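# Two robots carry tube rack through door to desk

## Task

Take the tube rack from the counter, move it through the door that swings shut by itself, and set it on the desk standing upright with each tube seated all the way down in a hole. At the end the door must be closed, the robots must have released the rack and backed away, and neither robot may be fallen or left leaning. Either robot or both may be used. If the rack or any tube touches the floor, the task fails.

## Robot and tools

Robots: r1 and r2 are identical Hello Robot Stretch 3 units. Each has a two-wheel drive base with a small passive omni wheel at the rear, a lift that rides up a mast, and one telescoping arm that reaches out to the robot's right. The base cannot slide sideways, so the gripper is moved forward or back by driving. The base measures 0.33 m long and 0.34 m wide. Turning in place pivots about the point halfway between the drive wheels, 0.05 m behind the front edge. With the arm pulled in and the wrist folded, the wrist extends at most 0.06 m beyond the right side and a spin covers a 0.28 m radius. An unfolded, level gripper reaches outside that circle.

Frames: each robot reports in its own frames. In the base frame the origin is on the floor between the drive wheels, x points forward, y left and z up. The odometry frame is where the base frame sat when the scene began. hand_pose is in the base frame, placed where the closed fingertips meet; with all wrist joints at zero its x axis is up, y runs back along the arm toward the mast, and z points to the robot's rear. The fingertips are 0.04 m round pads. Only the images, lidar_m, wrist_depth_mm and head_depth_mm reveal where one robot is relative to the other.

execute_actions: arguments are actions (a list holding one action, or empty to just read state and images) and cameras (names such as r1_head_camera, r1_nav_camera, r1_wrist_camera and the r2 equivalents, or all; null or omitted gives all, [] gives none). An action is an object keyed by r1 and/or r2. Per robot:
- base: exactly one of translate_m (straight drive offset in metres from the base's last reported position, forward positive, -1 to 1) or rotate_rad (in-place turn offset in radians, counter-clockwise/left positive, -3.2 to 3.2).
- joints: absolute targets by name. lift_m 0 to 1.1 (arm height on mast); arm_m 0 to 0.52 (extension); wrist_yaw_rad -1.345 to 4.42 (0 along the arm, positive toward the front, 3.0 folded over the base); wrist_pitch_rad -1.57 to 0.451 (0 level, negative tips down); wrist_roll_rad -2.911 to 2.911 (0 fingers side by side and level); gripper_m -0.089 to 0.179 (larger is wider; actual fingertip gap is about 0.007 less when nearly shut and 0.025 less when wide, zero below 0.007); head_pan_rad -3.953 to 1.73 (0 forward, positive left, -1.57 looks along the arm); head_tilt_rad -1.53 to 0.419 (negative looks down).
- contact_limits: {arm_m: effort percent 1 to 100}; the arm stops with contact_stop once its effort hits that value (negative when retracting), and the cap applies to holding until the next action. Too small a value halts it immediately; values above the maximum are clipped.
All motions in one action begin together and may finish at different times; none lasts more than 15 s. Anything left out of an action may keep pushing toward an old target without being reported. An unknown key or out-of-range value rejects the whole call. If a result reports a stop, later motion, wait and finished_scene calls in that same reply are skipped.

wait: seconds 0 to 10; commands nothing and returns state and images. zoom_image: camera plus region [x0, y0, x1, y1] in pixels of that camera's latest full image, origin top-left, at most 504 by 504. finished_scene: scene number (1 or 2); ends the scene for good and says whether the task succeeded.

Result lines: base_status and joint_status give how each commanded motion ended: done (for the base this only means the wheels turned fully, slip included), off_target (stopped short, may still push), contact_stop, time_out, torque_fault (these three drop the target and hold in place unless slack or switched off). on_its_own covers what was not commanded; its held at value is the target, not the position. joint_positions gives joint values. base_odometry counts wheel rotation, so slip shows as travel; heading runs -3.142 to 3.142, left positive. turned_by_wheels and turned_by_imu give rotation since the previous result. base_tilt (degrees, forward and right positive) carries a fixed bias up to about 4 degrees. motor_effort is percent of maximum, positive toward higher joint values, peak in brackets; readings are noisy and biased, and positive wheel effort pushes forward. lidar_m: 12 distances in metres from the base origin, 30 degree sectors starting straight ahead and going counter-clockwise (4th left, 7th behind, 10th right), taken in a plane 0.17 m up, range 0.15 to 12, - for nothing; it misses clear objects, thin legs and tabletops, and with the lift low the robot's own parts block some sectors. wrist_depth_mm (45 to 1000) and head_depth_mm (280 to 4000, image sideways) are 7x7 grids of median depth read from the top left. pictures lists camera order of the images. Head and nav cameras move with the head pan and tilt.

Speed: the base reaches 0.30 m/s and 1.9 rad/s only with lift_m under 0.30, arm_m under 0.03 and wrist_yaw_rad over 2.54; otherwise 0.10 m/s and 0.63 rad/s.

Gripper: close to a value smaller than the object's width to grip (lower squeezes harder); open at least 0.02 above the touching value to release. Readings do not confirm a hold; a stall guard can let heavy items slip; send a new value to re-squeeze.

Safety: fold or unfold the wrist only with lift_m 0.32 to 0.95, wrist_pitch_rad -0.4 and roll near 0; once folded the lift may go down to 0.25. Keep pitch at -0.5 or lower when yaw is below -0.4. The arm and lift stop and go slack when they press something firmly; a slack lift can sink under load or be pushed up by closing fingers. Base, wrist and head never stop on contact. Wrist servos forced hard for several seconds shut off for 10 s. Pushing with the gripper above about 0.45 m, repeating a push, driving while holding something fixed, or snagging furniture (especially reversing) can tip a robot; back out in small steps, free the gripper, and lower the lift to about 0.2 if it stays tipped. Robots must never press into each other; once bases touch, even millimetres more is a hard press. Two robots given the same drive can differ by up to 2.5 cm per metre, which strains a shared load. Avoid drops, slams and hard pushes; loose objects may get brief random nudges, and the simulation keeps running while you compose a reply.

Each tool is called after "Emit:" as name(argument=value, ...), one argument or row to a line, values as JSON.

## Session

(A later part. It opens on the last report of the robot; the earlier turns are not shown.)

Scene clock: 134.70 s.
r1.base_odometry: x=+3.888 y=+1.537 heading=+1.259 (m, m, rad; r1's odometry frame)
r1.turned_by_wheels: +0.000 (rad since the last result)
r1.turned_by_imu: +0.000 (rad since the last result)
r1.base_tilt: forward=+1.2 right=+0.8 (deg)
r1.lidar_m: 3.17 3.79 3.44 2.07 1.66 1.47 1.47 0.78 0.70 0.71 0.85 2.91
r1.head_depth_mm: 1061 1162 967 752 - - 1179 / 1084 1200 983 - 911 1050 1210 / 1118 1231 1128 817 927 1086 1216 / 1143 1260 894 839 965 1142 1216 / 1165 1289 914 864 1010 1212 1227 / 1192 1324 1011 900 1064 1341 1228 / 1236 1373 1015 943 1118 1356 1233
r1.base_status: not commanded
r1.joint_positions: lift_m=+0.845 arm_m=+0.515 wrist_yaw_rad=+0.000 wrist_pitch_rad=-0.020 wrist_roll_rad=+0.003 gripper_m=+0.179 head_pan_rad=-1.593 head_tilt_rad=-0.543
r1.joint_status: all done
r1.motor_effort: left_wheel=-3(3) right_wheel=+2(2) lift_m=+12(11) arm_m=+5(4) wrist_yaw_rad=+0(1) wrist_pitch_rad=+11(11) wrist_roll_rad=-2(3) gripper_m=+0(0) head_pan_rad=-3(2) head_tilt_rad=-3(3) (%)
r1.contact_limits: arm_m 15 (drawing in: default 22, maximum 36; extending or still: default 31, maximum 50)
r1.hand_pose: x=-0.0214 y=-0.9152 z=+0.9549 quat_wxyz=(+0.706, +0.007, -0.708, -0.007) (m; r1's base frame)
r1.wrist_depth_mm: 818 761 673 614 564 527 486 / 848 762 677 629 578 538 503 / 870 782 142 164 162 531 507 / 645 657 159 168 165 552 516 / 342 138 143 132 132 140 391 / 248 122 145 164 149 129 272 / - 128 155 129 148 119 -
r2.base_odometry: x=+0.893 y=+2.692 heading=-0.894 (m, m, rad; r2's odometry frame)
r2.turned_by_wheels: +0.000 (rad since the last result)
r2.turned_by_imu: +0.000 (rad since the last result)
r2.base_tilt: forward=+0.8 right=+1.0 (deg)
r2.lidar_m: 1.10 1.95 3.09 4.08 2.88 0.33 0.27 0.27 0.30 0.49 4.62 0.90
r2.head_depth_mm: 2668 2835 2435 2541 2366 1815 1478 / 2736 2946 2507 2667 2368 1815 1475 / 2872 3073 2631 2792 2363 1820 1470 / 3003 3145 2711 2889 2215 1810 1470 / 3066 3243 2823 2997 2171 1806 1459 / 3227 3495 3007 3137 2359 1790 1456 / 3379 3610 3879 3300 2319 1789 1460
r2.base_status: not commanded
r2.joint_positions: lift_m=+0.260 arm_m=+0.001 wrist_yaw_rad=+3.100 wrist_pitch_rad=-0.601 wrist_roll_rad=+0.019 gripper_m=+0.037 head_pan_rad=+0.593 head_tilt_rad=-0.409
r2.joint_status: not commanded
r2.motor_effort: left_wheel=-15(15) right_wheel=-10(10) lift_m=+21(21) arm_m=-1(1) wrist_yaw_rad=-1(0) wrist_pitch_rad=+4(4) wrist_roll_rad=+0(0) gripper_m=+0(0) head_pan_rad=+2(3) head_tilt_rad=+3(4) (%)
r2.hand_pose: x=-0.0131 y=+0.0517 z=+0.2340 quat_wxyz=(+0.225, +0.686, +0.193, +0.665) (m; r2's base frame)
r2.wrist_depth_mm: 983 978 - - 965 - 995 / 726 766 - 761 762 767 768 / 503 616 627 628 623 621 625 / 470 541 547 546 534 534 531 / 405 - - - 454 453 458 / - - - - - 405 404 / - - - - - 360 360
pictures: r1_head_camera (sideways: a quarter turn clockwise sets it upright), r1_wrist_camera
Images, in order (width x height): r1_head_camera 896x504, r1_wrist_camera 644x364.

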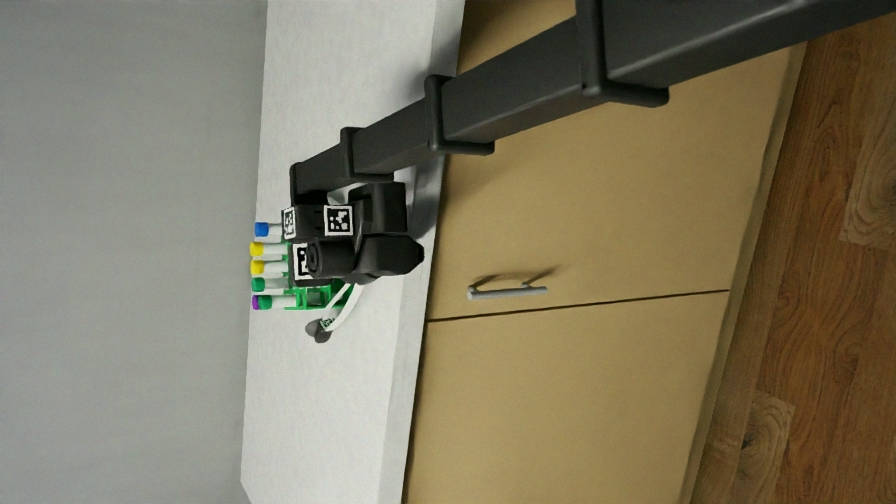

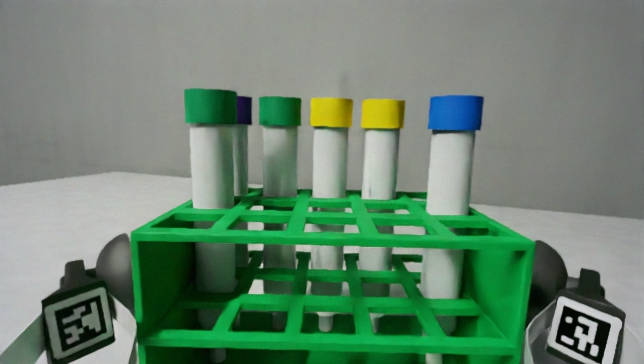

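Emit:
execute_actions(
  actions=[
    {"r1":{"joints":{"gripper_m":0.07}}},
  ],
  cameras=["r1_wrist_camera"],
)

Emit:
execute_actions(
  actions=[
    {"r1":{"joints":{"lift_m":0.875}}},
  ],
  cameras=["r1_head_camera","r1_wrist_camera"],
)

Scene clock: 142.67 s.
r1.base_odometry: x=+3.888 y=+1.537 heading=+1.259 (m, m, rad; r1's odometry frame)
r1.turned_by_wheels: +0.000 (rad since the last result)
r1.turned_by_imu: +0.000 (rad since the last result)
r1.base_tilt: forward=+1.2 right=+0.8 (deg)
r1.lidar_m: 3.16 3.77 3.44 2.07 1.66 1.47 1.48 0.78 0.70 0.71 0.85 2.90
r1.head_depth_mm: 1055 1164 967 756 - - 1182 / 1079 1194 978 - 910 1046 1207 / 1109 1230 1132 814 924 1092 1217 / 1130 1251 908 843 965 1144 1218 / 1174 1303 943 866 1009 1214 1220 / 1195 1327 1014 899 1057 1352 1225 / 1230 1368 1014 944 1113 1354 1235
r1.base_status: not commanded
r1.joint_positions: lift_m=+0.845 arm_m=+0.515 wrist_yaw_rad=+0.000 wrist_pitch_rad=-0.020 wrist_roll_rad=+0.003 gripper_m=+0.071 head_pan_rad=-1.593 head_tilt_rad=-0.543
r1.joint_status: all done
r1.motor_effort: left_wheel=-3(3) right_wheel=+2(2) lift_m=+12(12) arm_m=+4(5) wrist_yaw_rad=+0(0) wrist_pitch_rad=+11(11) wrist_roll_rad=-2(3) gripper_m=-25(98) head_pan_rad=-2(3) head_tilt_rad=-3(3) (%)
r1.hand_pose: x=-0.0214 y=-0.9153 z=+0.9549 quat_wxyz=(+0.706, +0.007, -0.708, -0.007) (m; r1's base frame)
r1.wrist_depth_mm: 817 743 676 613 566 523 493 / 854 760 687 633 577 536 504 / 868 779 179 181 175 539 507 / 639 655 162 184 181 553 521 / 340 330 161 189 160 316 389 / 231 138 162 180 165 140 255 / 185 151 168 170 168 139 190
r2.base_odometry: x=+0.893 y=+2.692 heading=-0.894 (m, m, rad; r2's odometry frame)
r2.turned_by_wheels: +0.000 (rad since the last result)
r2.turned_by_imu: -0.001 (rad since the last result)
r2.base_tilt: forward=+0.9 right=+1.1 (deg)
r2.lidar_m: 1.10 1.95 3.08 4.08 2.89 0.33 0.27 0.27 0.30 0.48 4.63 0.91
r2.head_depth_mm: 2702 2845 2445 2564 2380 1825 1476 / 2796 2939 2553 2654 2363 1826 1482 / 2895 3029 2652 2792 2340 1813 1456 / 2984 3094 2717 2903 2202 1796 1464 / 3097 3233 2847 3038 2184 1804 1469 / 3215 3439 2996 3091 2329 1796 1463 / 3338 3629 3841 3345 2333 1793 1455
r2.base_status: not commanded
r2.joint_positions: lift_m=+0.260 arm_m=+0.001 wrist_yaw_rad=+3.100 wrist_pitch_rad=-0.601 wrist_roll_rad=+0.019 gripper_m=+0.037 head_pan_rad=+0.593 head_tilt_rad=-0.409
r2.joint_status: not commanded
r2.motor_effort: left_wheel=-15(15) right_wheel=-10(10) lift_m=+21(21) arm_m=-1(1) wrist_yaw_rad=-1(1) wrist_pitch_rad=+5(5) wrist_roll_rad=+0(0) gripper_m=+0(0) head_pan_rad=+3(2) head_tilt_rad=+2(4) (%)
r2.hand_pose: x=-0.0131 y=+0.0517 z=+0.2340 quat_wxyz=(+0.225, +0.686, +0.193, +0.665) (m; r2's base frame)
r2.wrist_depth_mm: 969 985 - 984 974 983 990 / 731 778 - 750 763 773 760 / 503 623 621 635 626 624 620 / 475 539 548 548 524 526 531 / 406 - - - 457 459 458 / - - - - - 404 404 / - - - - - 363 358
pictures: r1_wrist_camera
Images, in order (width x height): r1_wrist_camera 644x364.

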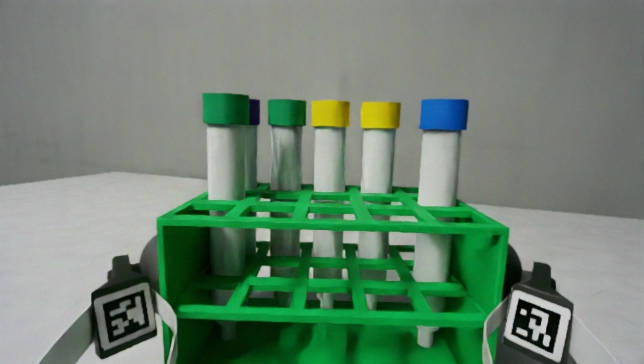

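Scene clock: 143.73 s.
r1.base_odometry: x=+3.888 y=+1.537 heading=+1.259 (m, m, rad; r1's odometry frame)
r1.turned_by_wheels: +0.000 (rad since the last result)
r1.turned_by_imu: +0.000 (rad since the last result)
r1.base_tilt: forward=+1.3 right=+0.8 (deg)
r1.lidar_m: 3.17 3.75 3.45 2.08 1.66 1.47 1.48 0.78 0.70 0.71 0.86 2.91
r1.head_depth_mm: 1057 1161 973 747 - 1044 1178 / 1085 1202 1037 - 895 1036 1210 / 1116 1219 - 808 918 1084 1214 / 1133 1245 - 829 956 1154 1226 / 1166 1282 920 857 1010 1205 1220 / 1191 1325 1010 899 1059 1340 1228 / 1235 1361 1013 937 1117 1361 1235
r1.base_status: not commanded
r1.joint_positions: lift_m=+0.874 arm_m=+0.515 wrist_yaw_rad=+0.000 wrist_pitch_rad=-0.028 wrist_roll_rad=+0.003 gripper_m=+0.077 head_pan_rad=-1.593 head_tilt_rad=-0.543
r1.joint_status: all done
r1.on_its_own: gripper_m is held at +0.076, not at your +0.070, by its stall guard, which is still easing
r1.motor_effort: left_wheel=-3(3) right_wheel=+2(2) lift_m=+28(27) arm_m=+5(4) wrist_yaw_rad=+0(0) wrist_pitch_rad=+16(16) wrist_roll_rad=-3(3) gripper_m=-10(24) head_pan_rad=-2(3) head_tilt_rad=-3(4) (%)
r1.hand_pose: x=-0.0214 y=-0.9150 z=+0.9819 quat_wxyz=(+0.706, +0.010, -0.708, -0.010) (m; r1's base frame)
r1.wrist_depth_mm: 806 740 678 612 568 524 486 / 857 765 690 633 575 531 500 / 874 800 184 183 178 546 508 / 878 773 164 187 175 556 518 / 414 390 162 190 160 386 476 / 286 138 164 181 162 140 315 / 228 171 169 171 167 138 235
r2.base_odometry: x=+0.893 y=+2.692 heading=-0.894 (m, m, rad; r2's odometry frame)
r2.turned_by_wheels: +0.000 (rad since the last result)
r2.turned_by_imu: +0.000 (rad since the last result)
r2.base_tilt: forward=+1.0 right=+1.0 (deg)
r2.lidar_m: 1.10 1.96 3.09 4.07 2.89 0.33 0.27 0.27 0.30 0.49 4.62 0.91
r2.head_depth_mm: 2697 2855 2450 2565 2396 1820 1468 / 2811 2905 2529 2642 2397 1825 1464 / 2844 3072 2642 2776 2360 1803 1462 / 3015 3081 2780 2896 2206 1800 1468 / 3065 1908 2828 3012 2196 1780 1463 / 3186 3449 3013 3149 2311 1804 1463 / 3333 3592 3905 3342 2310 1799 1455
r2.base_status: not commanded
r2.joint_positions: lift_m=+0.260 arm_m=+0.001 wrist_yaw_rad=+3.100 wrist_pitch_rad=-0.601 wrist_roll_rad=+0.019 gripper_m=+0.037 head_pan_rad=+0.593 head_tilt_rad=-0.409
r2.joint_status: not commanded
r2.motor_effort: left_wheel=-15(15) right_wheel=-10(10) lift_m=+21(21) arm_m=-1(1) wrist_yaw_rad=-1(1) wrist_pitch_rad=+4(4) wrist_roll_rad=+0(0) gripper_m=+0(0) head_pan_rad=+3(2) head_tilt_rad=+4(3) (%)
r2.hand_pose: x=-0.0131 y=+0.0517 z=+0.2340 quat_wxyz=(+0.225, +0.686, +0.193, +0.665) (m; r2's base frame)
r2.wrist_depth_mm: 973 986 - 993 967 - 981 / 723 751 - 743 758 761 761 / 502 633 626 626 623 619 616 / 466 542 542 550 527 525 527 / 406 - - - 462 459 459 / - - - - - 404 406 / - - - - - 359 364
pictures: r1_head_camera (sideways: a quarter turn clockwise sets it upright), r1_wrist_camera
Images, in order (width x height): r1_head_camera 896x504, r1_wrist_camera 644x364.

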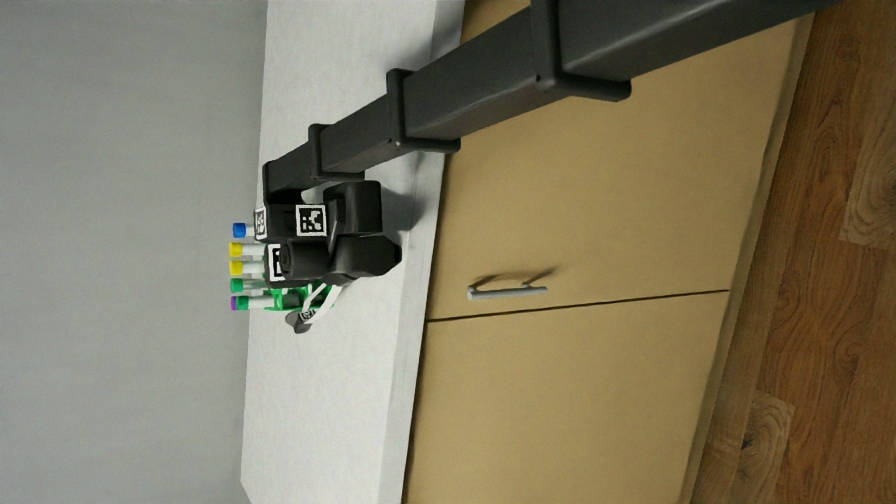

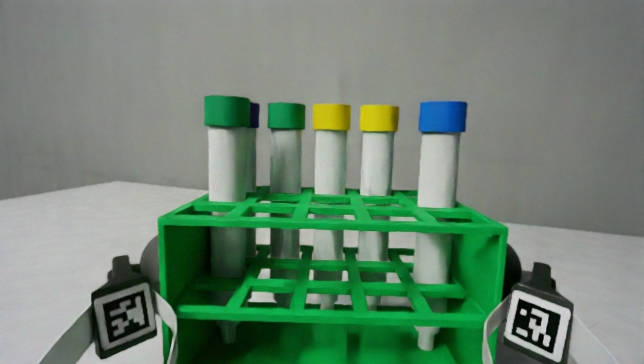

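Emit:
execute_actions(
  actions=[
    {"r1":{"joints":{"gripper_m":0.09}}},
  ],
  cameras=["r1_wrist_camera"],
)

Emit:
wait(
  seconds=8,
)

Scene clock: 156.57 s.
r1.base_odometry: x=+3.888 y=+1.537 heading=+1.259 (m, m, rad; r1's odometry frame)
r1.turned_by_wheels: +0.000 (rad since the last result)
r1.turned_by_imu: +0.000 (rad since the last result)
r1.base_tilt: forward=+1.2 right=+0.8 (deg)
r1.lidar_m: 3.17 3.78 3.44 2.08 1.67 1.47 1.48 0.78 0.71 0.71 0.85 2.91
r1.head_depth_mm: 1057 1165 971 746 - 1043 1183 / 1083 1192 1041 - 898 1037 1212 / 1111 1226 - 805 922 1097 1217 / 1136 1250 - 837 968 1149 1219 / 1165 1289 927 856 1005 1212 1213 / 1195 1342 1012 903 1060 1353 1227 / 1218 1350 1019 939 1110 1355 1227
r1.base_status: not commanded
r1.joint_positions: lift_m=+0.874 arm_m=+0.515 wrist_yaw_rad=+0.000 wrist_pitch_rad=-0.028 wrist_roll_rad=+0.003 gripper_m=+0.091 head_pan_rad=-1.593 head_tilt_rad=-0.543
r1.joint_status: all done
r1.motor_effort: left_wheel=-3(3) right_wheel=+2(2) lift_m=+28(28) arm_m=+5(5) wrist_yaw_rad=-1(0) wrist_pitch_rad=+15(15) wrist_roll_rad=-3(3) gripper_m=-18(20) head_pan_rad=-3(3) head_tilt_rad=-3(3) (%)
r1.hand_pose: x=-0.0214 y=-0.9150 z=+0.9819 quat_wxyz=(+0.706, +0.010, -0.708, -0.010) (m; r1's base frame)
r1.wrist_depth_mm: 816 753 670 605 568 524 489 / 829 763 686 632 582 536 501 / 872 785 183 183 177 548 514 / 875 784 165 187 175 563 523 / 417 389 162 189 161 391 472 / 286 138 164 182 162 140 316 / 229 171 169 172 167 138 235
r2.base_odometry: x=+0.893 y=+2.692 heading=-0.894 (m, m, rad; r2's odometry frame)
r2.turned_by_wheels: +0.000 (rad since the last result)
r2.turned_by_imu: +0.000 (rad since the last result)
r2.base_tilt: forward=+0.8 right=+1.0 (deg)
r2.lidar_m: 1.10 1.95 3.08 4.08 2.89 0.33 0.27 0.27 0.30 0.49 4.59 0.91
r2.head_depth_mm: 2673 2820 2443 2557 2360 1828 1469 / 2787 2927 2531 2661 2375 1836 1470 / 2866 3068 2632 2751 2368 1816 1464 / 2990 3152 2763 2868 2195 1817 1469 / 3074 1908 2836 2968 2175 1798 1470 / 3246 3382 3004 3132 2341 1796 1465 / 3350 3566 3844 3336 2335 1792 1453
r2.base_status: not commanded
r2.joint_positions: lift_m=+0.260 arm_m=+0.001 wrist_yaw_rad=+3.100 wrist_pitch_rad=-0.601 wrist_roll_rad=+0.019 gripper_m=+0.037 head_pan_rad=+0.593 head_tilt_rad=-0.409
r2.joint_status: not commanded
r2.motor_effort: left_wheel=-15(15) right_wheel=-10(10) lift_m=+21(21) arm_m=-1(1) wrist_yaw_rad=+0(1) wrist_pitch_rad=+5(4) wrist_roll_rad=+0(0) gripper_m=+0(0) head_pan_rad=+2(3) head_tilt_rad=+3(4) (%)
r2.hand_pose: x=-0.0131 y=+0.0517 z=+0.2340 quat_wxyz=(+0.225, +0.686, +0.193, +0.665) (m; r2's base frame)
r2.wrist_depth_mm: 967 993 - 964 988 977 992 / 729 763 - 755 783 775 761 / 504 629 628 631 610 615 618 / 475 539 555 550 528 530 538 / 412 - - - 455 462 453 / - - - - - 403 401 / - - - - - 360 365
pictures: r1_wrist_camera
Images, in order (width x height): r1_wrist_camera 644x364.

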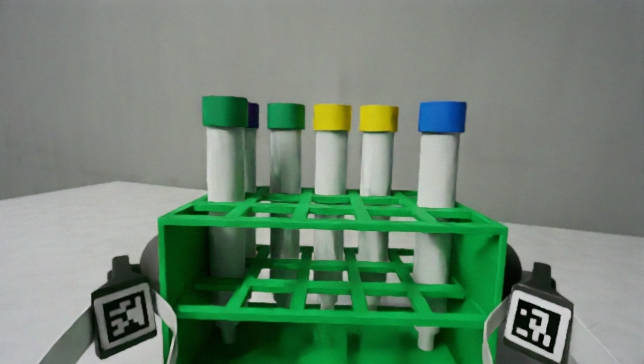

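Scene clock: 164.57 s.
r1.base_odometry: x=+3.888 y=+1.537 heading=+1.259 (m, m, rad; r1's odometry frame)
r1.turned_by_wheels: +0.000 (rad since the last result)
r1.turned_by_imu: +0.000 (rad since the last result)
r1.base_tilt: forward=+1.2 right=+0.7 (deg)
r1.lidar_m: 3.17 3.76 3.44 2.08 1.66 1.47 1.48 0.78 0.70 0.71 0.85 2.90
r1.head_depth_mm: 1059 1165 972 746 - 1038 1177 / 1087 1187 1040 - 893 1034 1211 / 1107 1223 - 808 919 1091 1218 / 1138 1241 - 833 962 1143 1209 / 1161 1281 929 861 1009 1210 1228 / 1197 1332 1008 900 1057 1353 1221 / 1232 1356 1019 941 1116 1359 1234
r1.base_status: not commanded
r1.joint_positions: lift_m=+0.874 arm_m=+0.515 wrist_yaw_rad=+0.000 wrist_pitch_rad=-0.028 wrist_roll_rad=+0.003 gripper_m=+0.091 head_pan_rad=-1.593 head_tilt_rad=-0.543
r1.joint_status: all done
r1.motor_effort: left_wheel=-3(3) right_wheel=+2(2) lift_m=+27(28) arm_m=+6(5) wrist_yaw_rad=+0(0) wrist_pitch_rad=+15(15) wrist_roll_rad=-3(3) gripper_m=-19(20) head_pan_rad=-3(3) head_tilt_rad=-3(3) (%)
r1.hand_pose: x=-0.0214 y=-0.9150 z=+0.9819 quat_wxyz=(+0.706, +0.010, -0.708, -0.010) (m; r1's base frame)
r1.wrist_depth_mm: 814 737 671 620 568 527 490 / 845 761 685 628 575 534 497 / 874 789 184 182 178 549 509 / 871 773 165 186 176 563 520 / 417 387 162 189 161 389 473 / 287 138 163 181 162 140 315 / 230 170 169 171 167 138 234
r2.base_odometry: x=+0.893 y=+2.692 heading=-0.894 (m, m, rad; r2's odometry frame)
r2.turned_by_wheels: +0.000 (rad since the last result)
r2.turned_by_imu: -0.001 (rad since the last result)
r2.base_tilt: forward=+0.8 right=+1.1 (deg)
r2.lidar_m: 1.10 1.95 3.08 4.07 2.88 0.33 0.27 0.27 0.30 0.48 4.61 0.91
r2.head_depth_mm: 2731 2814 2428 2556 2385 1831 1470 / 2793 2962 2507 2657 2392 1819 1477 / 2880 3070 2649 2770 2339 1810 1471 / 2998 3144 2774 2863 2216 1808 1466 / 3048 1915 2878 2989 2175 1798 1465 / 3182 3422 2968 3152 2338 1808 1460 / 3327 3583 3814 3349 2318 1796 1453
r2.base_status: not commanded
r2.joint_positions: lift_m=+0.260 arm_m=+0.001 wrist_yaw_rad=+3.100 wrist_pitch_rad=-0.601 wrist_roll_rad=+0.019 gripper_m=+0.037 head_pan_rad=+0.593 head_tilt_rad=-0.409
r2.joint_status: not commanded
r2.motor_effort: left_wheel=-15(15) right_wheel=-10(10) lift_m=+21(21) arm_m=-1(1) wrist_yaw_rad=+0(1) wrist_pitch_rad=+4(4) wrist_roll_rad=+0(0) gripper_m=+0(0) head_pan_rad=+3(3) head_tilt_rad=+3(4) (%)
r2.hand_pose: x=-0.0131 y=+0.0517 z=+0.2340 quat_wxyz=(+0.225, +0.686, +0.193, +0.665) (m; r2's base frame)
r2.wrist_depth_mm: - 972 - 976 983 983 977 / 727 764 - 753 757 757 768 / 507 632 626 623 629 631 625 / 468 540 546 551 530 529 537 / 406 - - - 465 462 453 / - - - - - 406 399 / - - - - - 362 362
wait: 8.00 s; at rest by 0.27 s
pictures: r1_head_camera (sideways: a quarter turn clockwise sets it upright), r1_nav_camera (sideways: a quarter turn counterclockwise sets it upright), r1_wrist_camera, r2_head_camera (sideways: a quarter turn clockwise sets it upright), r2_nav_camera (sideways: a quarter turn counterclockwise sets it upright), r2_wrist_camera
Images, in order (width x height): r1_head_camera 896x504, r1_nav_camera 672x504, r1_wrist_camera 644x364, r2_head_camera 896x504, r2_nav_camera 672x504, r2_wrist_camera 644x364.

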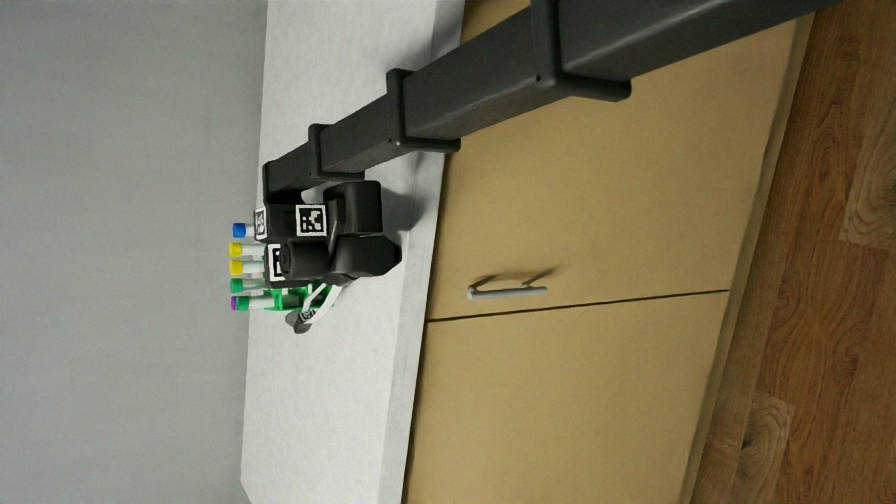

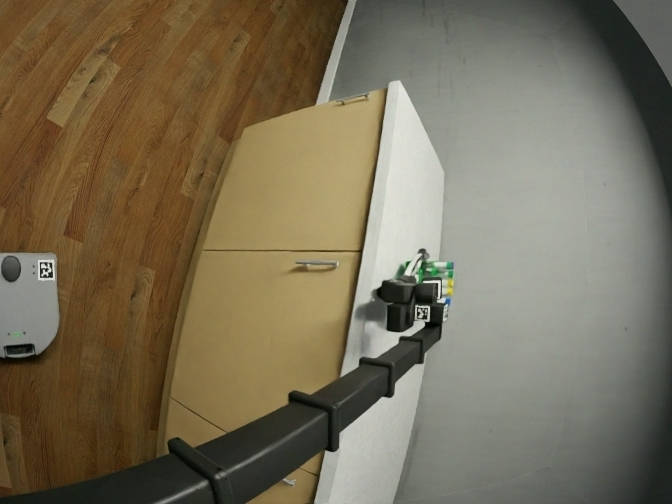

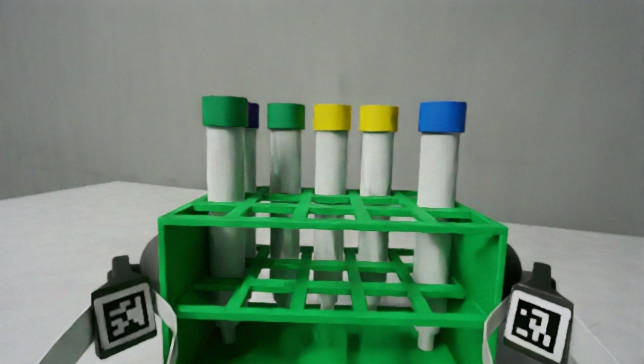

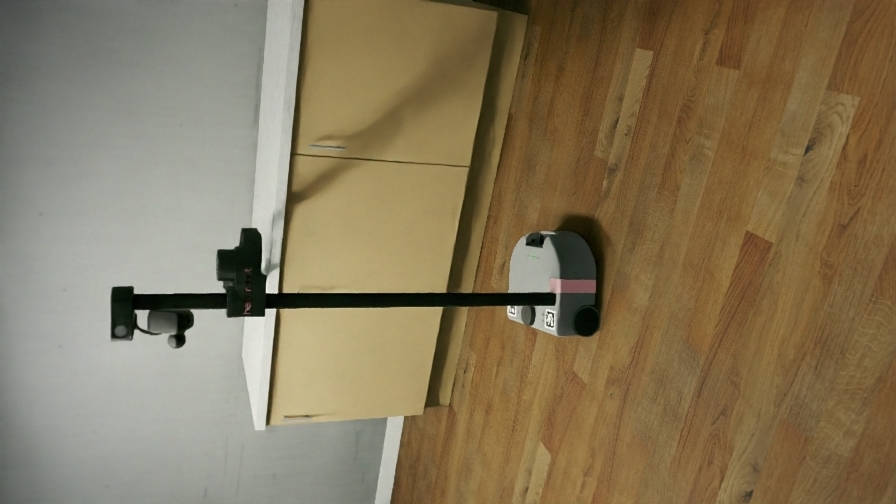

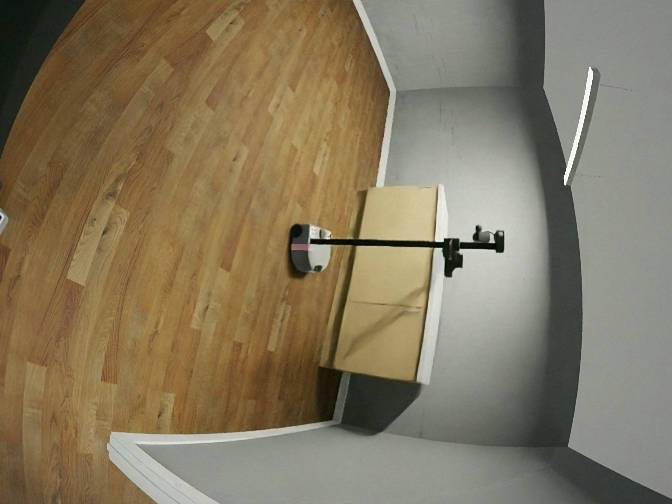

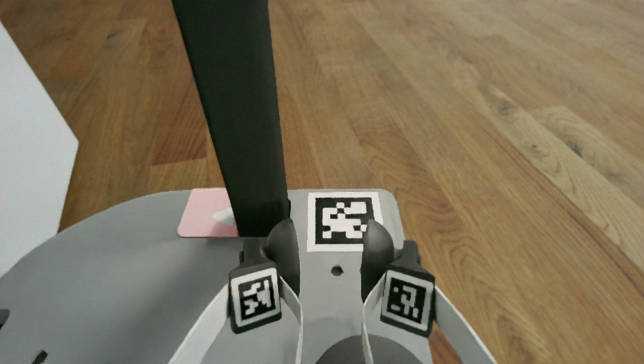

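Emit:
execute_actions(
  actions=[
    {"r1":{"joints":{"lift_m":0.9,"arm_m":0.0}}},
  ],
  cameras=["r1_wrist_camera"],
)

Emit:
execute_actions(
  actions=[
    {"r1":{"base":{"rotate_rad":-1.21},"joints":{"wrist_yaw_rad":1.57,"head_pan_rad":-3.14,"head_tilt_rad":-0.8}}},
  ],
  cameras=["r1_wrist_camera"],
)

Emit:
execute_actions(
  actions=[
    {"r1":{"base":{"translate_m":-1.0},"joints":{"lift_m":0.78}},"r2":{"joints":{"head_pan_rad":0,"head_tilt_rad":-0.8}}},
  ],
  cameras=["r1_wrist_camera","r1_nav_camera"],
)

Scene clock: 171.03 s.
r1.base_odometry: x=+3.888 y=+1.537 heading=+1.259 (m, m, rad; r1's odometry frame)
r1.turned_by_wheels: +0.000 (rad since the last result)
r1.turned_by_imu: +0.000 (rad since the last result)
r1.base_tilt: forward=+1.3 right=+0.7 (deg)
r1.lidar_m: 3.17 3.76 3.43 2.07 1.66 1.47 1.48 0.78 0.71 0.71 0.85 2.90
r1.head_depth_mm: 1057 1167 972 757 852 - - / 1078 1192 982 780 891 995 - / 1114 1230 982 455 451 - - / 1139 1259 995 449 452 - 1212 / 1166 1283 1002 462 1019 1223 1221 / 1196 1322 1018 900 1062 1338 1223 / 1235 1366 1014 936 1119 1355 1227
r1.base_status: not commanded
r1.joint_positions: lift_m=+0.899 arm_m=+0.001 wrist_yaw_rad=+0.000 wrist_pitch_rad=-0.030 wrist_roll_rad=+0.003 gripper_m=+0.091 head_pan_rad=-1.593 head_tilt_rad=-0.543
r1.joint_status: all done
r1.motor_effort: left_wheel=-3(3) right_wheel=+2(2) lift_m=+29(28) arm_m=-4(5) wrist_yaw_rad=+0(0) wrist_pitch_rad=+16(16) wrist_roll_rad=-2(3) gripper_m=-19(18) head_pan_rad=-2(3) head_tilt_rad=-3(3) (%)
r1.hand_pose: x=-0.0214 y=-0.4011 z=+1.0065 quat_wxyz=(+0.706, +0.011, -0.708, -0.011) (m; r1's base frame)
r1.wrist_depth_mm: - - - - - 965 895 / - - - - - 1000 914 / - - 181 182 178 992 928 / - 959 165 186 176 - 945 / 748 635 162 189 160 462 573 / 768 138 164 181 163 140 397 / - 415 169 172 168 138 410
r2.base_odometry: x=+0.893 y=+2.692 heading=-0.894 (m, m, rad; r2's odometry frame)
r2.turned_by_wheels: +0.000 (rad since the last result)
r2.turned_by_imu: +0.000 (rad since the last result)
r2.base_tilt: forward=+1.0 right=+0.9 (deg)
r2.lidar_m: 1.10 1.95 3.09 4.06 2.89 0.33 0.27 0.27 0.30 0.49 4.62 0.91
r2.head_depth_mm: 2690 2855 2462 2543 2385 1822 1484 / 2801 2971 2538 2649 2360 1825 1473 / 2899 3035 2621 2818 2346 1810 1467 / 2975 3090 2773 2877 2211 1806 1469 / 3068 1904 2888 2985 2196 1795 1458 / 3227 3431 3019 3130 2326 1799 1467 / 3331 3612 3847 3358 2345 1797 1449
r2.base_status: not commanded
r2.joint_positions: lift_m=+0.260 arm_m=+0.001 wrist_yaw_rad=+3.100 wrist_pitch_rad=-0.601 wrist_roll_rad=+0.019 gripper_m=+0.037 head_pan_rad=+0.593 head_tilt_rad=-0.409
r2.joint_status: not commanded
r2.motor_effort: left_wheel=-15(15) right_wheel=-10(10) lift_m=+21(21) arm_m=-1(1) wrist_yaw_rad=-1(1) wrist_pitch_rad=+5(4) wrist_roll_rad=+0(0) gripper_m=+0(1) head_pan_rad=+3(2) head_tilt_rad=+3(2) (%)
r2.hand_pose: x=-0.0131 y=+0.0517 z=+0.2340 quat_wxyz=(+0.225, +0.686, +0.193, +0.665) (m; r2's base frame)
r2.wrist_depth_mm: 969 980 - - 976 975 957 / 725 757 - 770 759 768 767 / 500 621 623 619 641 613 607 / 467 542 543 539 529 526 528 / 403 - - - 463 459 462 / - - - - - 401 406 / - - - - - 360 360
pictures: r1_wrist_camera
Images, in order (width x height): r1_wrist_camera 644x364.

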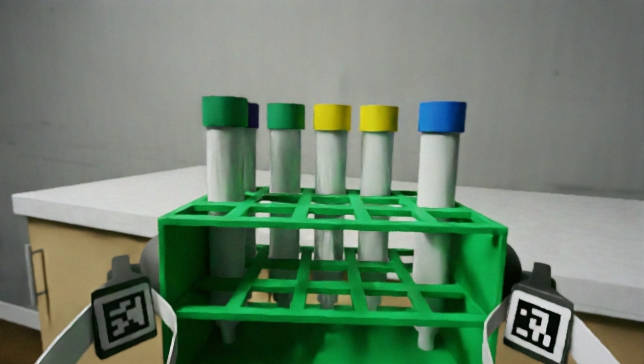

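Scene clock: 173.90 s.
r1.base_odometry: x=+3.888 y=+1.537 heading=+0.049 (m, m, rad; r1's odometry frame)
r1.turned_by_wheels: -1.210 (rad since the last result)
r1.turned_by_imu: -1.218 (rad since the last result)
r1.base_tilt: forward=+1.3 right=+0.7 (deg)
r1.lidar_m: 0.78 2.26 3.16 3.45 3.48 2.08 1.83 1.49 1.47 0.86 0.71 0.70
r1.head_depth_mm: 1956 2216 2131 - - - 1113 / 2022 2203 2162 - - - 1097 / 2163 2336 2172 - - - 1125 / 3452 2618 2115 1738 1497 - - / 3706 2704 2125 1731 1493 - 1122 / 3915 2758 2019 1744 1511 - 1096 / 1552 1675 1865 1746 1494 - 1097
r1.base_status: done
r1.joint_positions: lift_m=+0.899 arm_m=+0.001 wrist_yaw_rad=+1.568 wrist_pitch_rad=-0.030 wrist_roll_rad=+0.003 gripper_m=+0.091 head_pan_rad=-3.133 head_tilt_rad=-0.790
r1.joint_status: all done
r1.motor_effort: left_wheel=+2(7) right_wheel=-2(7) lift_m=+28(28) arm_m=-4(4) wrist_yaw_rad=+2(2) wrist_pitch_rad=+16(16) wrist_roll_rad=-2(2) gripper_m=-18(19) head_pan_rad=-3(31) head_tilt_rad=-5(28) (%)
r1.hand_pose: x=+0.2341 y=-0.1463 z=+1.0065 quat_wxyz=(+0.508, +0.507, -0.493, +0.491) (m; r1's base frame)
r1.wrist_depth_mm: - - - - - - 922 / - - - - - - 933 / - - 182 183 178 - 946 / - - 164 186 176 - 929 / - - 162 189 161 472 570 / - 138 164 182 162 140 437 / - - 168 171 167 138 441
r2.base_odometry: x=+0.893 y=+2.692 heading=-0.894 (m, m, rad; r2's odometry frame)
r2.turned_by_wheels: +0.000 (rad since the last result)
r2.turned_by_imu: +0.000 (rad since the last result)
r2.base_tilt: forward=+0.9 right=+1.0 (deg)
r2.lidar_m: 1.10 2.00 3.07 4.07 2.88 0.33 0.27 0.27 0.30 0.49 4.63 0.91
r2.head_depth_mm: 2683 2820 2419 2573 2395 1812 1478 / 2766 2944 2527 2671 2373 1810 1468 / 2884 3086 2628 2801 2377 1822 1472 / 2995 3163 2740 2911 2224 1803 1455 / 3049 3184 2808 3009 2183 1795 1469 / 3221 3390 2988 3120 2319 1802 1464 / 3325 3552 3790 3271 2321 1787 1446
r2.base_status: not commanded
r2.joint_positions: lift_m=+0.260 arm_m=+0.001 wrist_yaw_rad=+3.100 wrist_pitch_rad=-0.601 wrist_roll_rad=+0.019 gripper_m=+0.037 head_pan_rad=+0.593 head_tilt_rad=-0.409
r2.joint_status: not commanded
r2.motor_effort: left_wheel=-15(15) right_wheel=-10(10) lift_m=+21(21) arm_m=-1(1) wrist_yaw_rad=-1(0) wrist_pitch_rad=+4(5) wrist_roll_rad=+0(0) gripper_m=-1(0) head_pan_rad=+2(3) head_tilt_rad=+4(4) (%)
r2.hand_pose: x=-0.0131 y=+0.0517 z=+0.2340 quat_wxyz=(+0.225, +0.686, +0.193, +0.665) (m; r2's base frame)
r2.wrist_depth_mm: 997 981 - - 999 980 979 / 736 774 - 763 766 761 772 / 507 622 623 624 628 620 620 / 465 531 542 546 524 537 525 / 415 - - - 460 457 458 / - - - - - 408 405 / - - - - - 364 364
pictures: r1_wrist_camera
Images, in order (width x height): r1_wrist_camera 644x364.

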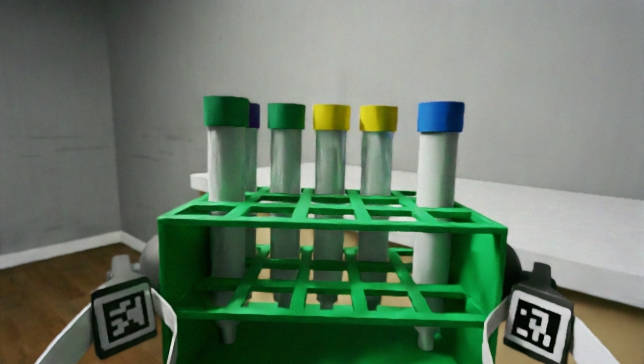

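Scene clock: 185.27 s.
r1.base_odometry: x=+2.890 y=+1.487 heading=+0.050 (m, m, rad; r1's odometry frame)
r1.turned_by_wheels: +0.000 (rad since the last result)
r1.turned_by_imu: -0.002 (rad since the last result)
r1.base_tilt: forward=+1.2 right=+0.7 (deg)
r1.lidar_m: 1.62 3.60 3.78 3.33 2.68 1.13 1.48 0.86 0.85 0.93 1.43 1.47
r1.head_depth_mm: 1208 1360 1488 1491 - - - / 1272 1454 1540 1585 - - - / 1349 1547 1813 1723 - - - / 2866 2618 2068 1722 1484 1270 - / 3088 2729 2099 1735 1466 1286 - / 3322 2696 2136 1741 1460 1300 - / 3527 2729 2151 1727 1373 1299 -
r1.base_status: done
r1.joint_positions: lift_m=+0.780 arm_m=+0.001 wrist_yaw_rad=+1.568 wrist_pitch_rad=-0.030 wrist_roll_rad=+0.003 gripper_m=+0.091 head_pan_rad=-3.133 head_tilt_rad=-0.790
r1.joint_status: all done
r1.motor_effort: left_wheel=+2(4) right_wheel=-2(7) lift_m=+12(28) arm_m=-4(3) wrist_yaw_rad=+1(2) wrist_pitch_rad=+15(16) wrist_roll_rad=-2(2) gripper_m=-19(18) head_pan_rad=-2(3) head_tilt_rad=-5(5) (%)
r1.hand_pose: x=+0.2341 y=-0.1463 z=+0.8875 quat_wxyz=(+0.508, +0.507, -0.493, +0.491) (m; r1's base frame)
r1.wrist_depth_mm: - - - - - - - / - - - - - - - / - - 181 182 178 - - / - - 165 186 175 - - / - - 162 188 161 - - / - 138 164 182 163 140 - / - - 169 171 168 138 -
r2.base_odometry: x=+0.893 y=+2.692 heading=-0.894 (m, m, rad; r2's odometry frame)
r2.turned_by_wheels: +0.000 (rad since the last result)
r2.turned_by_imu: -0.001 (rad since the last result)
r2.base_tilt: forward=+0.8 right=+1.0 (deg)
r2.lidar_m: 1.10 1.03 3.07 4.08 2.89 0.33 0.27 0.27 0.30 0.48 4.61 0.91
r2.head_depth_mm: 968 1010 1056 1140 1335 1341 1190 / 1198 1263 1341 1427 1477 1341 1181 / 1574 1698 1843 1786 1543 1335 1179 / 2311 2558 2243 1821 1543 1341 1177 / 2842 2888 2252 1822 1543 1336 1175 / 2773 2670 2212 1827 1477 1330 1168 / 2194 2489 2218 1807 1376 1326 1173
r2.base_status: not commanded
r2.joint_positions: lift_m=+0.260 arm_m=+0.001 wrist_yaw_rad=+3.100 wrist_pitch_rad=-0.601 wrist_roll_rad=+0.019 gripper_m=+0.037 head_pan_rad=+0.007 head_tilt_rad=-0.790
r2.joint_status: all done
r2.motor_effort: left_wheel=-15(15) right_wheel=-10(10) lift_m=+21(21) arm_m=-1(1) wrist_yaw_rad=-1(1) wrist_pitch_rad=+4(4) wrist_roll_rad=+0(0) gripper_m=-1(0) head_pan_rad=-3(33) head_tilt_rad=-4(25) (%)
r2.hand_pose: x=-0.0131 y=+0.0517 z=+0.2340 quat_wxyz=(+0.225, +0.686, +0.193, +0.665) (m; r2's base frame)
r2.wrist_depth_mm: - 969 - - 973 967 975 / 714 764 - 759 776 765 762 / 504 628 630 643 627 628 631 / 468 540 536 540 525 528 527 / 414 - - - 460 456 456 / - - - - - 408 403 / - - - - - 362 360
pictures: r1_nav_camera (sideways: a quarter turn counterclockwise sets it upright), r1_wrist_camera
Images, in order (width x height): r1_nav_camera 672x504, r1_wrist_camera 644x364.

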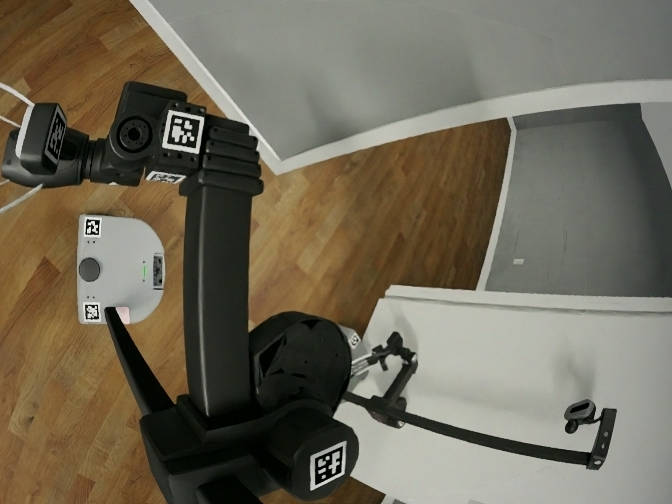

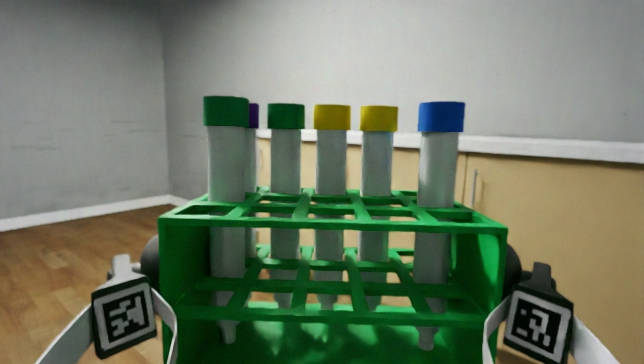

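Emit:
execute_actions(
  actions=[
    {"r1":{"base":{"translate_m":-0.86}}},
  ],
  cameras=["r2_nav_camera"],
)

Scene clock: 195.50 s.
r1.base_odometry: x=+2.031 y=+1.445 heading=+0.050 (m, m, rad; r1's odometry frame)
r1.turned_by_wheels: +0.000 (rad since the last result)
r1.turned_by_imu: -0.002 (rad since the last result)
r1.base_tilt: forward=+1.2 right=+0.7 (deg)
r1.lidar_m: 2.36 4.35 4.31 0.57 0.56 0.69 0.72 3.33 4.48 0.45 0.54 2.16
r1.head_depth_mm: 573 645 748 876 - - - / 628 709 806 936 - - - / 699 807 941 1094 - - - / 2159 2436 2130 1729 1502 1281 - / 2304 2585 2103 1723 1458 1294 - / 2538 2761 2135 1740 1456 1292 - / 2796 2755 2112 1735 1459 1302 -
r1.base_status: done
r1.joint_positions: lift_m=+0.780 arm_m=+0.001 wrist_yaw_rad=+1.568 wrist_pitch_rad=-0.030 wrist_roll_rad=+0.003 gripper_m=+0.091 head_pan_rad=-3.133 head_tilt_rad=-0.790
r1.joint_status: not commanded
r1.motor_effort: left_wheel=+2(3) right_wheel=-2(6) lift_m=+13(13) arm_m=-4(4) wrist_yaw_rad=+0(1) wrist_pitch_rad=+16(16) wrist_roll_rad=-2(2) gripper_m=-18(17) head_pan_rad=-3(3) head_tilt_rad=-5(5) (%)
r1.hand_pose: x=+0.2341 y=-0.1463 z=+0.8875 quat_wxyz=(+0.508, +0.507, -0.493, +0.491) (m; r1's base frame)
r1.wrist_depth_mm: - - - - - - - / - - - - - - - / - - 183 184 178 - - / - - 165 187 176 - - / - - 161 189 161 - - / - 138 164 181 162 141 - / - - 169 171 167 139 -
r2.base_odometry: x=+0.893 y=+2.692 heading=-0.894 (m, m, rad; r2's odometry frame)
r2.turned_by_wheels: +0.000 (rad since the last result)
r2.turned_by_imu: -0.001 (rad since the last result)
r2.base_tilt: forward=+0.9 right=+1.0 (deg)
r2.lidar_m: 0.30 2.57 3.09 4.05 2.89 0.33 0.27 0.27 0.30 0.49 4.63 0.91
r2.head_depth_mm: - 946 612 360 330 1321 1070 / - - 297 340 357 1337 1037 / 1574 1612 780 357 403 566 984 / 2291 2063 748 1826 1551 1338 1039 / 2873 2888 2182 1822 1534 1337 1180 / 2774 2673 2236 1813 1542 1334 1174 / 2212 2505 2224 1823 1537 1328 1177
r2.base_status: not commanded
r2.joint_positions: lift_m=+0.260 arm_m=+0.001 wrist_yaw_rad=+3.100 wrist_pitch_rad=-0.601 wrist_roll_rad=+0.019 gripper_m=+0.037 head_pan_rad=+0.007 head_tilt_rad=-0.790
r2.joint_status: not commanded
r2.motor_effort: left_wheel=-15(14) right_wheel=-10(10) lift_m=+21(21) arm_m=-1(1) wrist_yaw_rad=-1(0) wrist_pitch_rad=+5(5) wrist_roll_rad=+0(0) gripper_m=+0(0) head_pan_rad=-3(3) head_tilt_rad=-4(4) (%)
r2.hand_pose: x=-0.0131 y=+0.0517 z=+0.2340 quat_wxyz=(+0.225, +0.686, +0.193, +0.665) (m; r2's base frame)
r2.wrist_depth_mm: - 952 - 971 996 991 981 / 733 761 - 776 762 755 756 / 509 616 622 624 623 623 620 / 466 531 539 549 525 524 527 / 407 - - - 453 465 458 / - - - - - 407 401 / - - - - - 361 366
pictures: r2_nav_camera (sideways: a quarter turn counterclockwise sets it upright)
Images, in order (width x height): r2_nav_camera 672x504.

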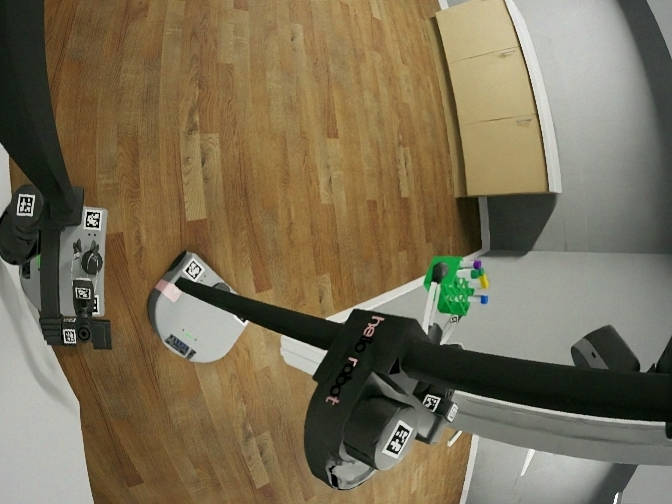

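Emit:
execute_actions(
  actions=[
    {"r1":{"base":{"rotate_rad":0.8}}},
  ],
  cameras=["r2_nav_camera"],
)

Emit:
execute_actions(
  actions=[
    {"r1":{"base":{"translate_m":-0.96}},"r2":{"joints":{"head_pan_rad":-0.9}}},
  ],
  cameras=["r2_nav_camera","r1_wrist_camera"],
)

Scene clock: 199.60 s.
r1.base_odometry: x=+2.031 y=+1.445 heading=+0.850 (m, m, rad; r1's odometry frame)
r1.turned_by_wheels: +0.800 (rad since the last result)
r1.turned_by_imu: +0.805 (rad since the last result)
r1.base_tilt: forward=+1.2 right=+0.8 (deg)
r1.lidar_m: 4.32 3.17 0.44 0.45 0.69 2.55 4.48 0.49 0.45 0.90 2.17 2.80
r1.head_depth_mm: 3649 2702 2113 1718 - - - / 3840 2723 2079 1719 - - - / 3807 2704 2109 1717 - - - / 3730 2753 2109 1726 1492 1281 - / 3715 2775 2117 1723 1468 1288 - / 3710 2753 2118 1733 1470 1293 - / 3653 2751 2138 1737 1459 1293 -
r1.base_status: done
r1.joint_positions: lift_m=+0.780 arm_m=+0.001 wrist_yaw_rad=+1.569 wrist_pitch_rad=-0.030 wrist_roll_rad=+0.003 gripper_m=+0.091 head_pan_rad=-3.133 head_tilt_rad=-0.790
r1.joint_status: not commanded
r1.motor_effort: left_wheel=-3(8) right_wheel=+2(5) lift_m=+13(12) arm_m=-3(3) wrist_yaw_rad=+1(0) wrist_pitch_rad=+16(16) wrist_roll_rad=-2(2) gripper_m=-17(18) head_pan_rad=-3(2) head_tilt_rad=-5(5) (%)
r1.hand_pose: x=+0.2341 y=-0.1462 z=+0.8875 quat_wxyz=(+0.508, +0.508, -0.493, +0.491) (m; r1's base frame)
r1.wrist_depth_mm: - - - - - - - / - - - - - - - / - - 181 184 179 - - / - - 165 186 176 - - / - - 162 189 160 - - / - 138 163 181 163 141 - / - - 169 171 167 139 -
r2.base_odometry: x=+0.893 y=+2.692 heading=-0.894 (m, m, rad; r2's odometry frame)
r2.turned_by_wheels: +0.000 (rad since the last result)
r2.turned_by_imu: +0.000 (rad since the last result)
r2.base_tilt: forward=+0.9 right=+1.1 (deg)
r2.lidar_m: 0.44 2.56 3.09 4.08 2.89 0.33 0.27 0.27 0.30 0.48 4.61 0.36
r2.head_depth_mm: 966 970 596 1061 544 594 1072 / 1189 1201 670 1426 1470 1179 908 / 1573 1670 663 1794 1543 1171 1032 / 2299 2575 652 1827 1544 1340 1154 / 2857 2922 2183 1783 1546 1335 1175 / 2730 2684 669 1690 1547 1327 1171 / 2197 2468 626 1761 1540 1331 1174
r2.base_status: not commanded
r2.joint_positions: lift_m=+0.260 arm_m=+0.001 wrist_yaw_rad=+3.100 wrist_pitch_rad=-0.601 wrist_roll_rad=+0.019 gripper_m=+0.037 head_pan_rad=+0.007 head_tilt_rad=-0.790
r2.joint_status: not commanded
r2.motor_effort: left_wheel=-15(15) right_wheel=-10(10) lift_m=+21(21) arm_m=-1(1) wrist_yaw_rad=-1(0) wrist_pitch_rad=+5(4) wrist_roll_rad=+0(0) gripper_m=+0(0) head_pan_rad=-4(3) head_tilt_rad=-3(5) (%)
r2.hand_pose: x=-0.0131 y=+0.0517 z=+0.2340 quat_wxyz=(+0.225, +0.686, +0.193, +0.665) (m; r2's base frame)
r2.wrist_depth_mm: 980 965 - 967 992 970 960 / 747 768 - 761 777 762 769 / 504 625 623 624 629 630 623 / 466 533 537 548 526 525 530 / 405 - - - 451 454 456 / - - - - - 406 406 / - - - - - 358 360
pictures: r2_nav_camera (sideways: a quarter turn counterclockwise sets it upright)
Images, in order (width x height): r2_nav_camera 672x504.

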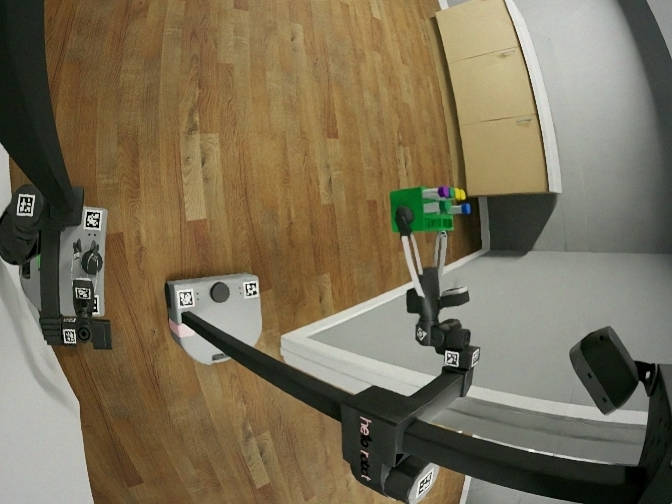

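Scene clock: 210.63 s.
r1.base_odometry: x=+1.397 y=+0.724 heading=+0.849 (m, m, rad; r1's odometry frame)
r1.turned_by_wheels: +0.000 (rad since the last result)
r1.turned_by_imu: -0.002 (rad since the last result)
r1.base_tilt: forward=+1.3 right=+0.8 (deg)
r1.lidar_m: 5.29 0.90 0.79 1.44 1.90 2.42 3.52 3.58 2.80 2.44 0.83 0.66
r1.head_depth_mm: 3206 2696 2089 1724 - - - / 3170 2704 2091 1722 - - - / 3123 2711 2108 1715 - - - / 3122 2736 2107 1729 1492 1272 - / 3004 2787 2111 1720 1455 1292 - / 3021 2720 2117 1725 1460 1288 - / 2954 2749 2127 1730 1485 1295 -
r1.base_status: done
r1.joint_positions: lift_m=+0.780 arm_m=+0.001 wrist_yaw_rad=+1.569 wrist_pitch_rad=-0.030 wrist_roll_rad=+0.003 gripper_m=+0.091 head_pan_rad=-3.133 head_tilt_rad=-0.790
r1.joint_status: not commanded
r1.motor_effort: left_wheel=-3(10) right_wheel=+2(2) lift_m=+12(12) arm_m=-4(4) wrist_yaw_rad=+1(1) wrist_pitch_rad=+16(16) wrist_roll_rad=-2(2) gripper_m=-17(18) head_pan_rad=-3(2) head_tilt_rad=-5(5) (%)
r1.hand_pose: x=+0.2341 y=-0.1462 z=+0.8875 quat_wxyz=(+0.508, +0.508, -0.493, +0.491) (m; r1's base frame)
r1.wrist_depth_mm: - - - - - 462 470 / - - - - - 466 488 / - - 181 182 177 488 497 / - - 164 186 175 499 514 / - - 161 189 161 488 524 / - 138 164 182 163 140 546 / - - 169 172 168 139 558
r2.base_odometry: x=+0.893 y=+2.692 heading=-0.894 (m, m, rad; r2's odometry frame)
r2.turned_by_wheels: +0.000 (rad since the last result)
r2.turned_by_imu: -0.001 (rad since the last result)
r2.base_tilt: forward=+0.9 right=+0.9 (deg)
r2.lidar_m: 1.10 2.56 3.11 4.07 2.89 0.33 0.27 0.27 0.30 0.48 1.15 0.91
r2.head_depth_mm: 1071 2688 2131 1788 1550 1337 1177 / 3662 2881 2271 1569 1547 1335 1177 / 1109 2802 2242 1650 1549 1334 1178 / - 995 2261 1835 1542 1339 1181 / - 2675 2263 1831 1549 1335 1176 / - 2875 2252 1811 1532 1330 1180 / 3855 2875 2238 1770 1364 1328 1171
r2.base_status: not commanded
r2.joint_positions: lift_m=+0.260 arm_m=+0.001 wrist_yaw_rad=+3.100 wrist_pitch_rad=-0.601 wrist_roll_rad=+0.019 gripper_m=+0.037 head_pan_rad=-0.893 head_tilt_rad=-0.790
r2.joint_status: all done
r2.motor_effort: left_wheel=-15(15) right_wheel=-10(10) lift_m=+21(21) arm_m=-1(1) wrist_yaw_rad=-1(0) wrist_pitch_rad=+5(4) wrist_roll_rad=+0(0) gripper_m=+0(0) head_pan_rad=-4(37) head_tilt_rad=-3(4) (%)
r2.hand_pose: x=-0.0131 y=+0.0517 z=+0.2340 quat_wxyz=(+0.225, +0.686, +0.193, +0.665) (m; r2's base frame)
r2.wrist_depth_mm: 988 978 - - 969 993 1000 / 729 752 - 756 756 760 749 / 504 620 616 618 631 628 627 / 467 534 545 547 518 527 536 / 409 - - - 452 456 461 / - - - - - 406 406 / - - - - - 364 363
pictures: r1_wrist_camera, r2_nav_camera (sideways: a quarter turn counterclockwise sets it upright)
Images, in order (width x height): r1_wrist_camera 644x364, r2_nav_camera 672x504.

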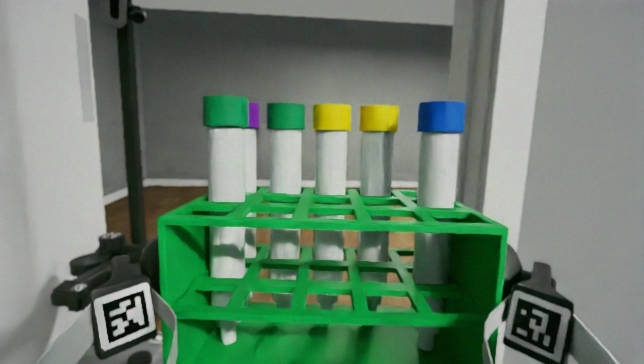

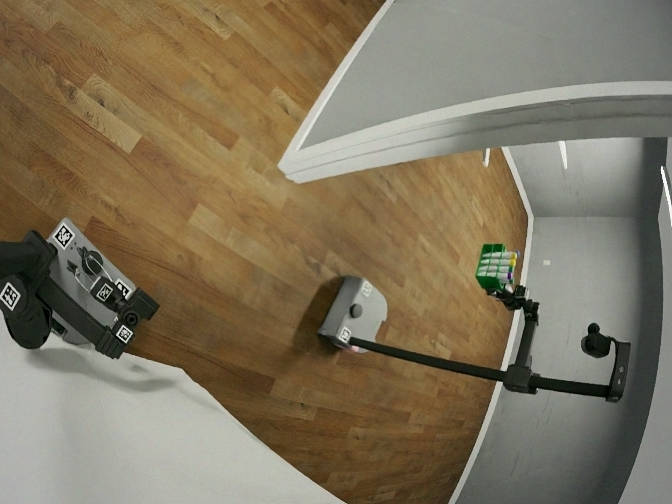

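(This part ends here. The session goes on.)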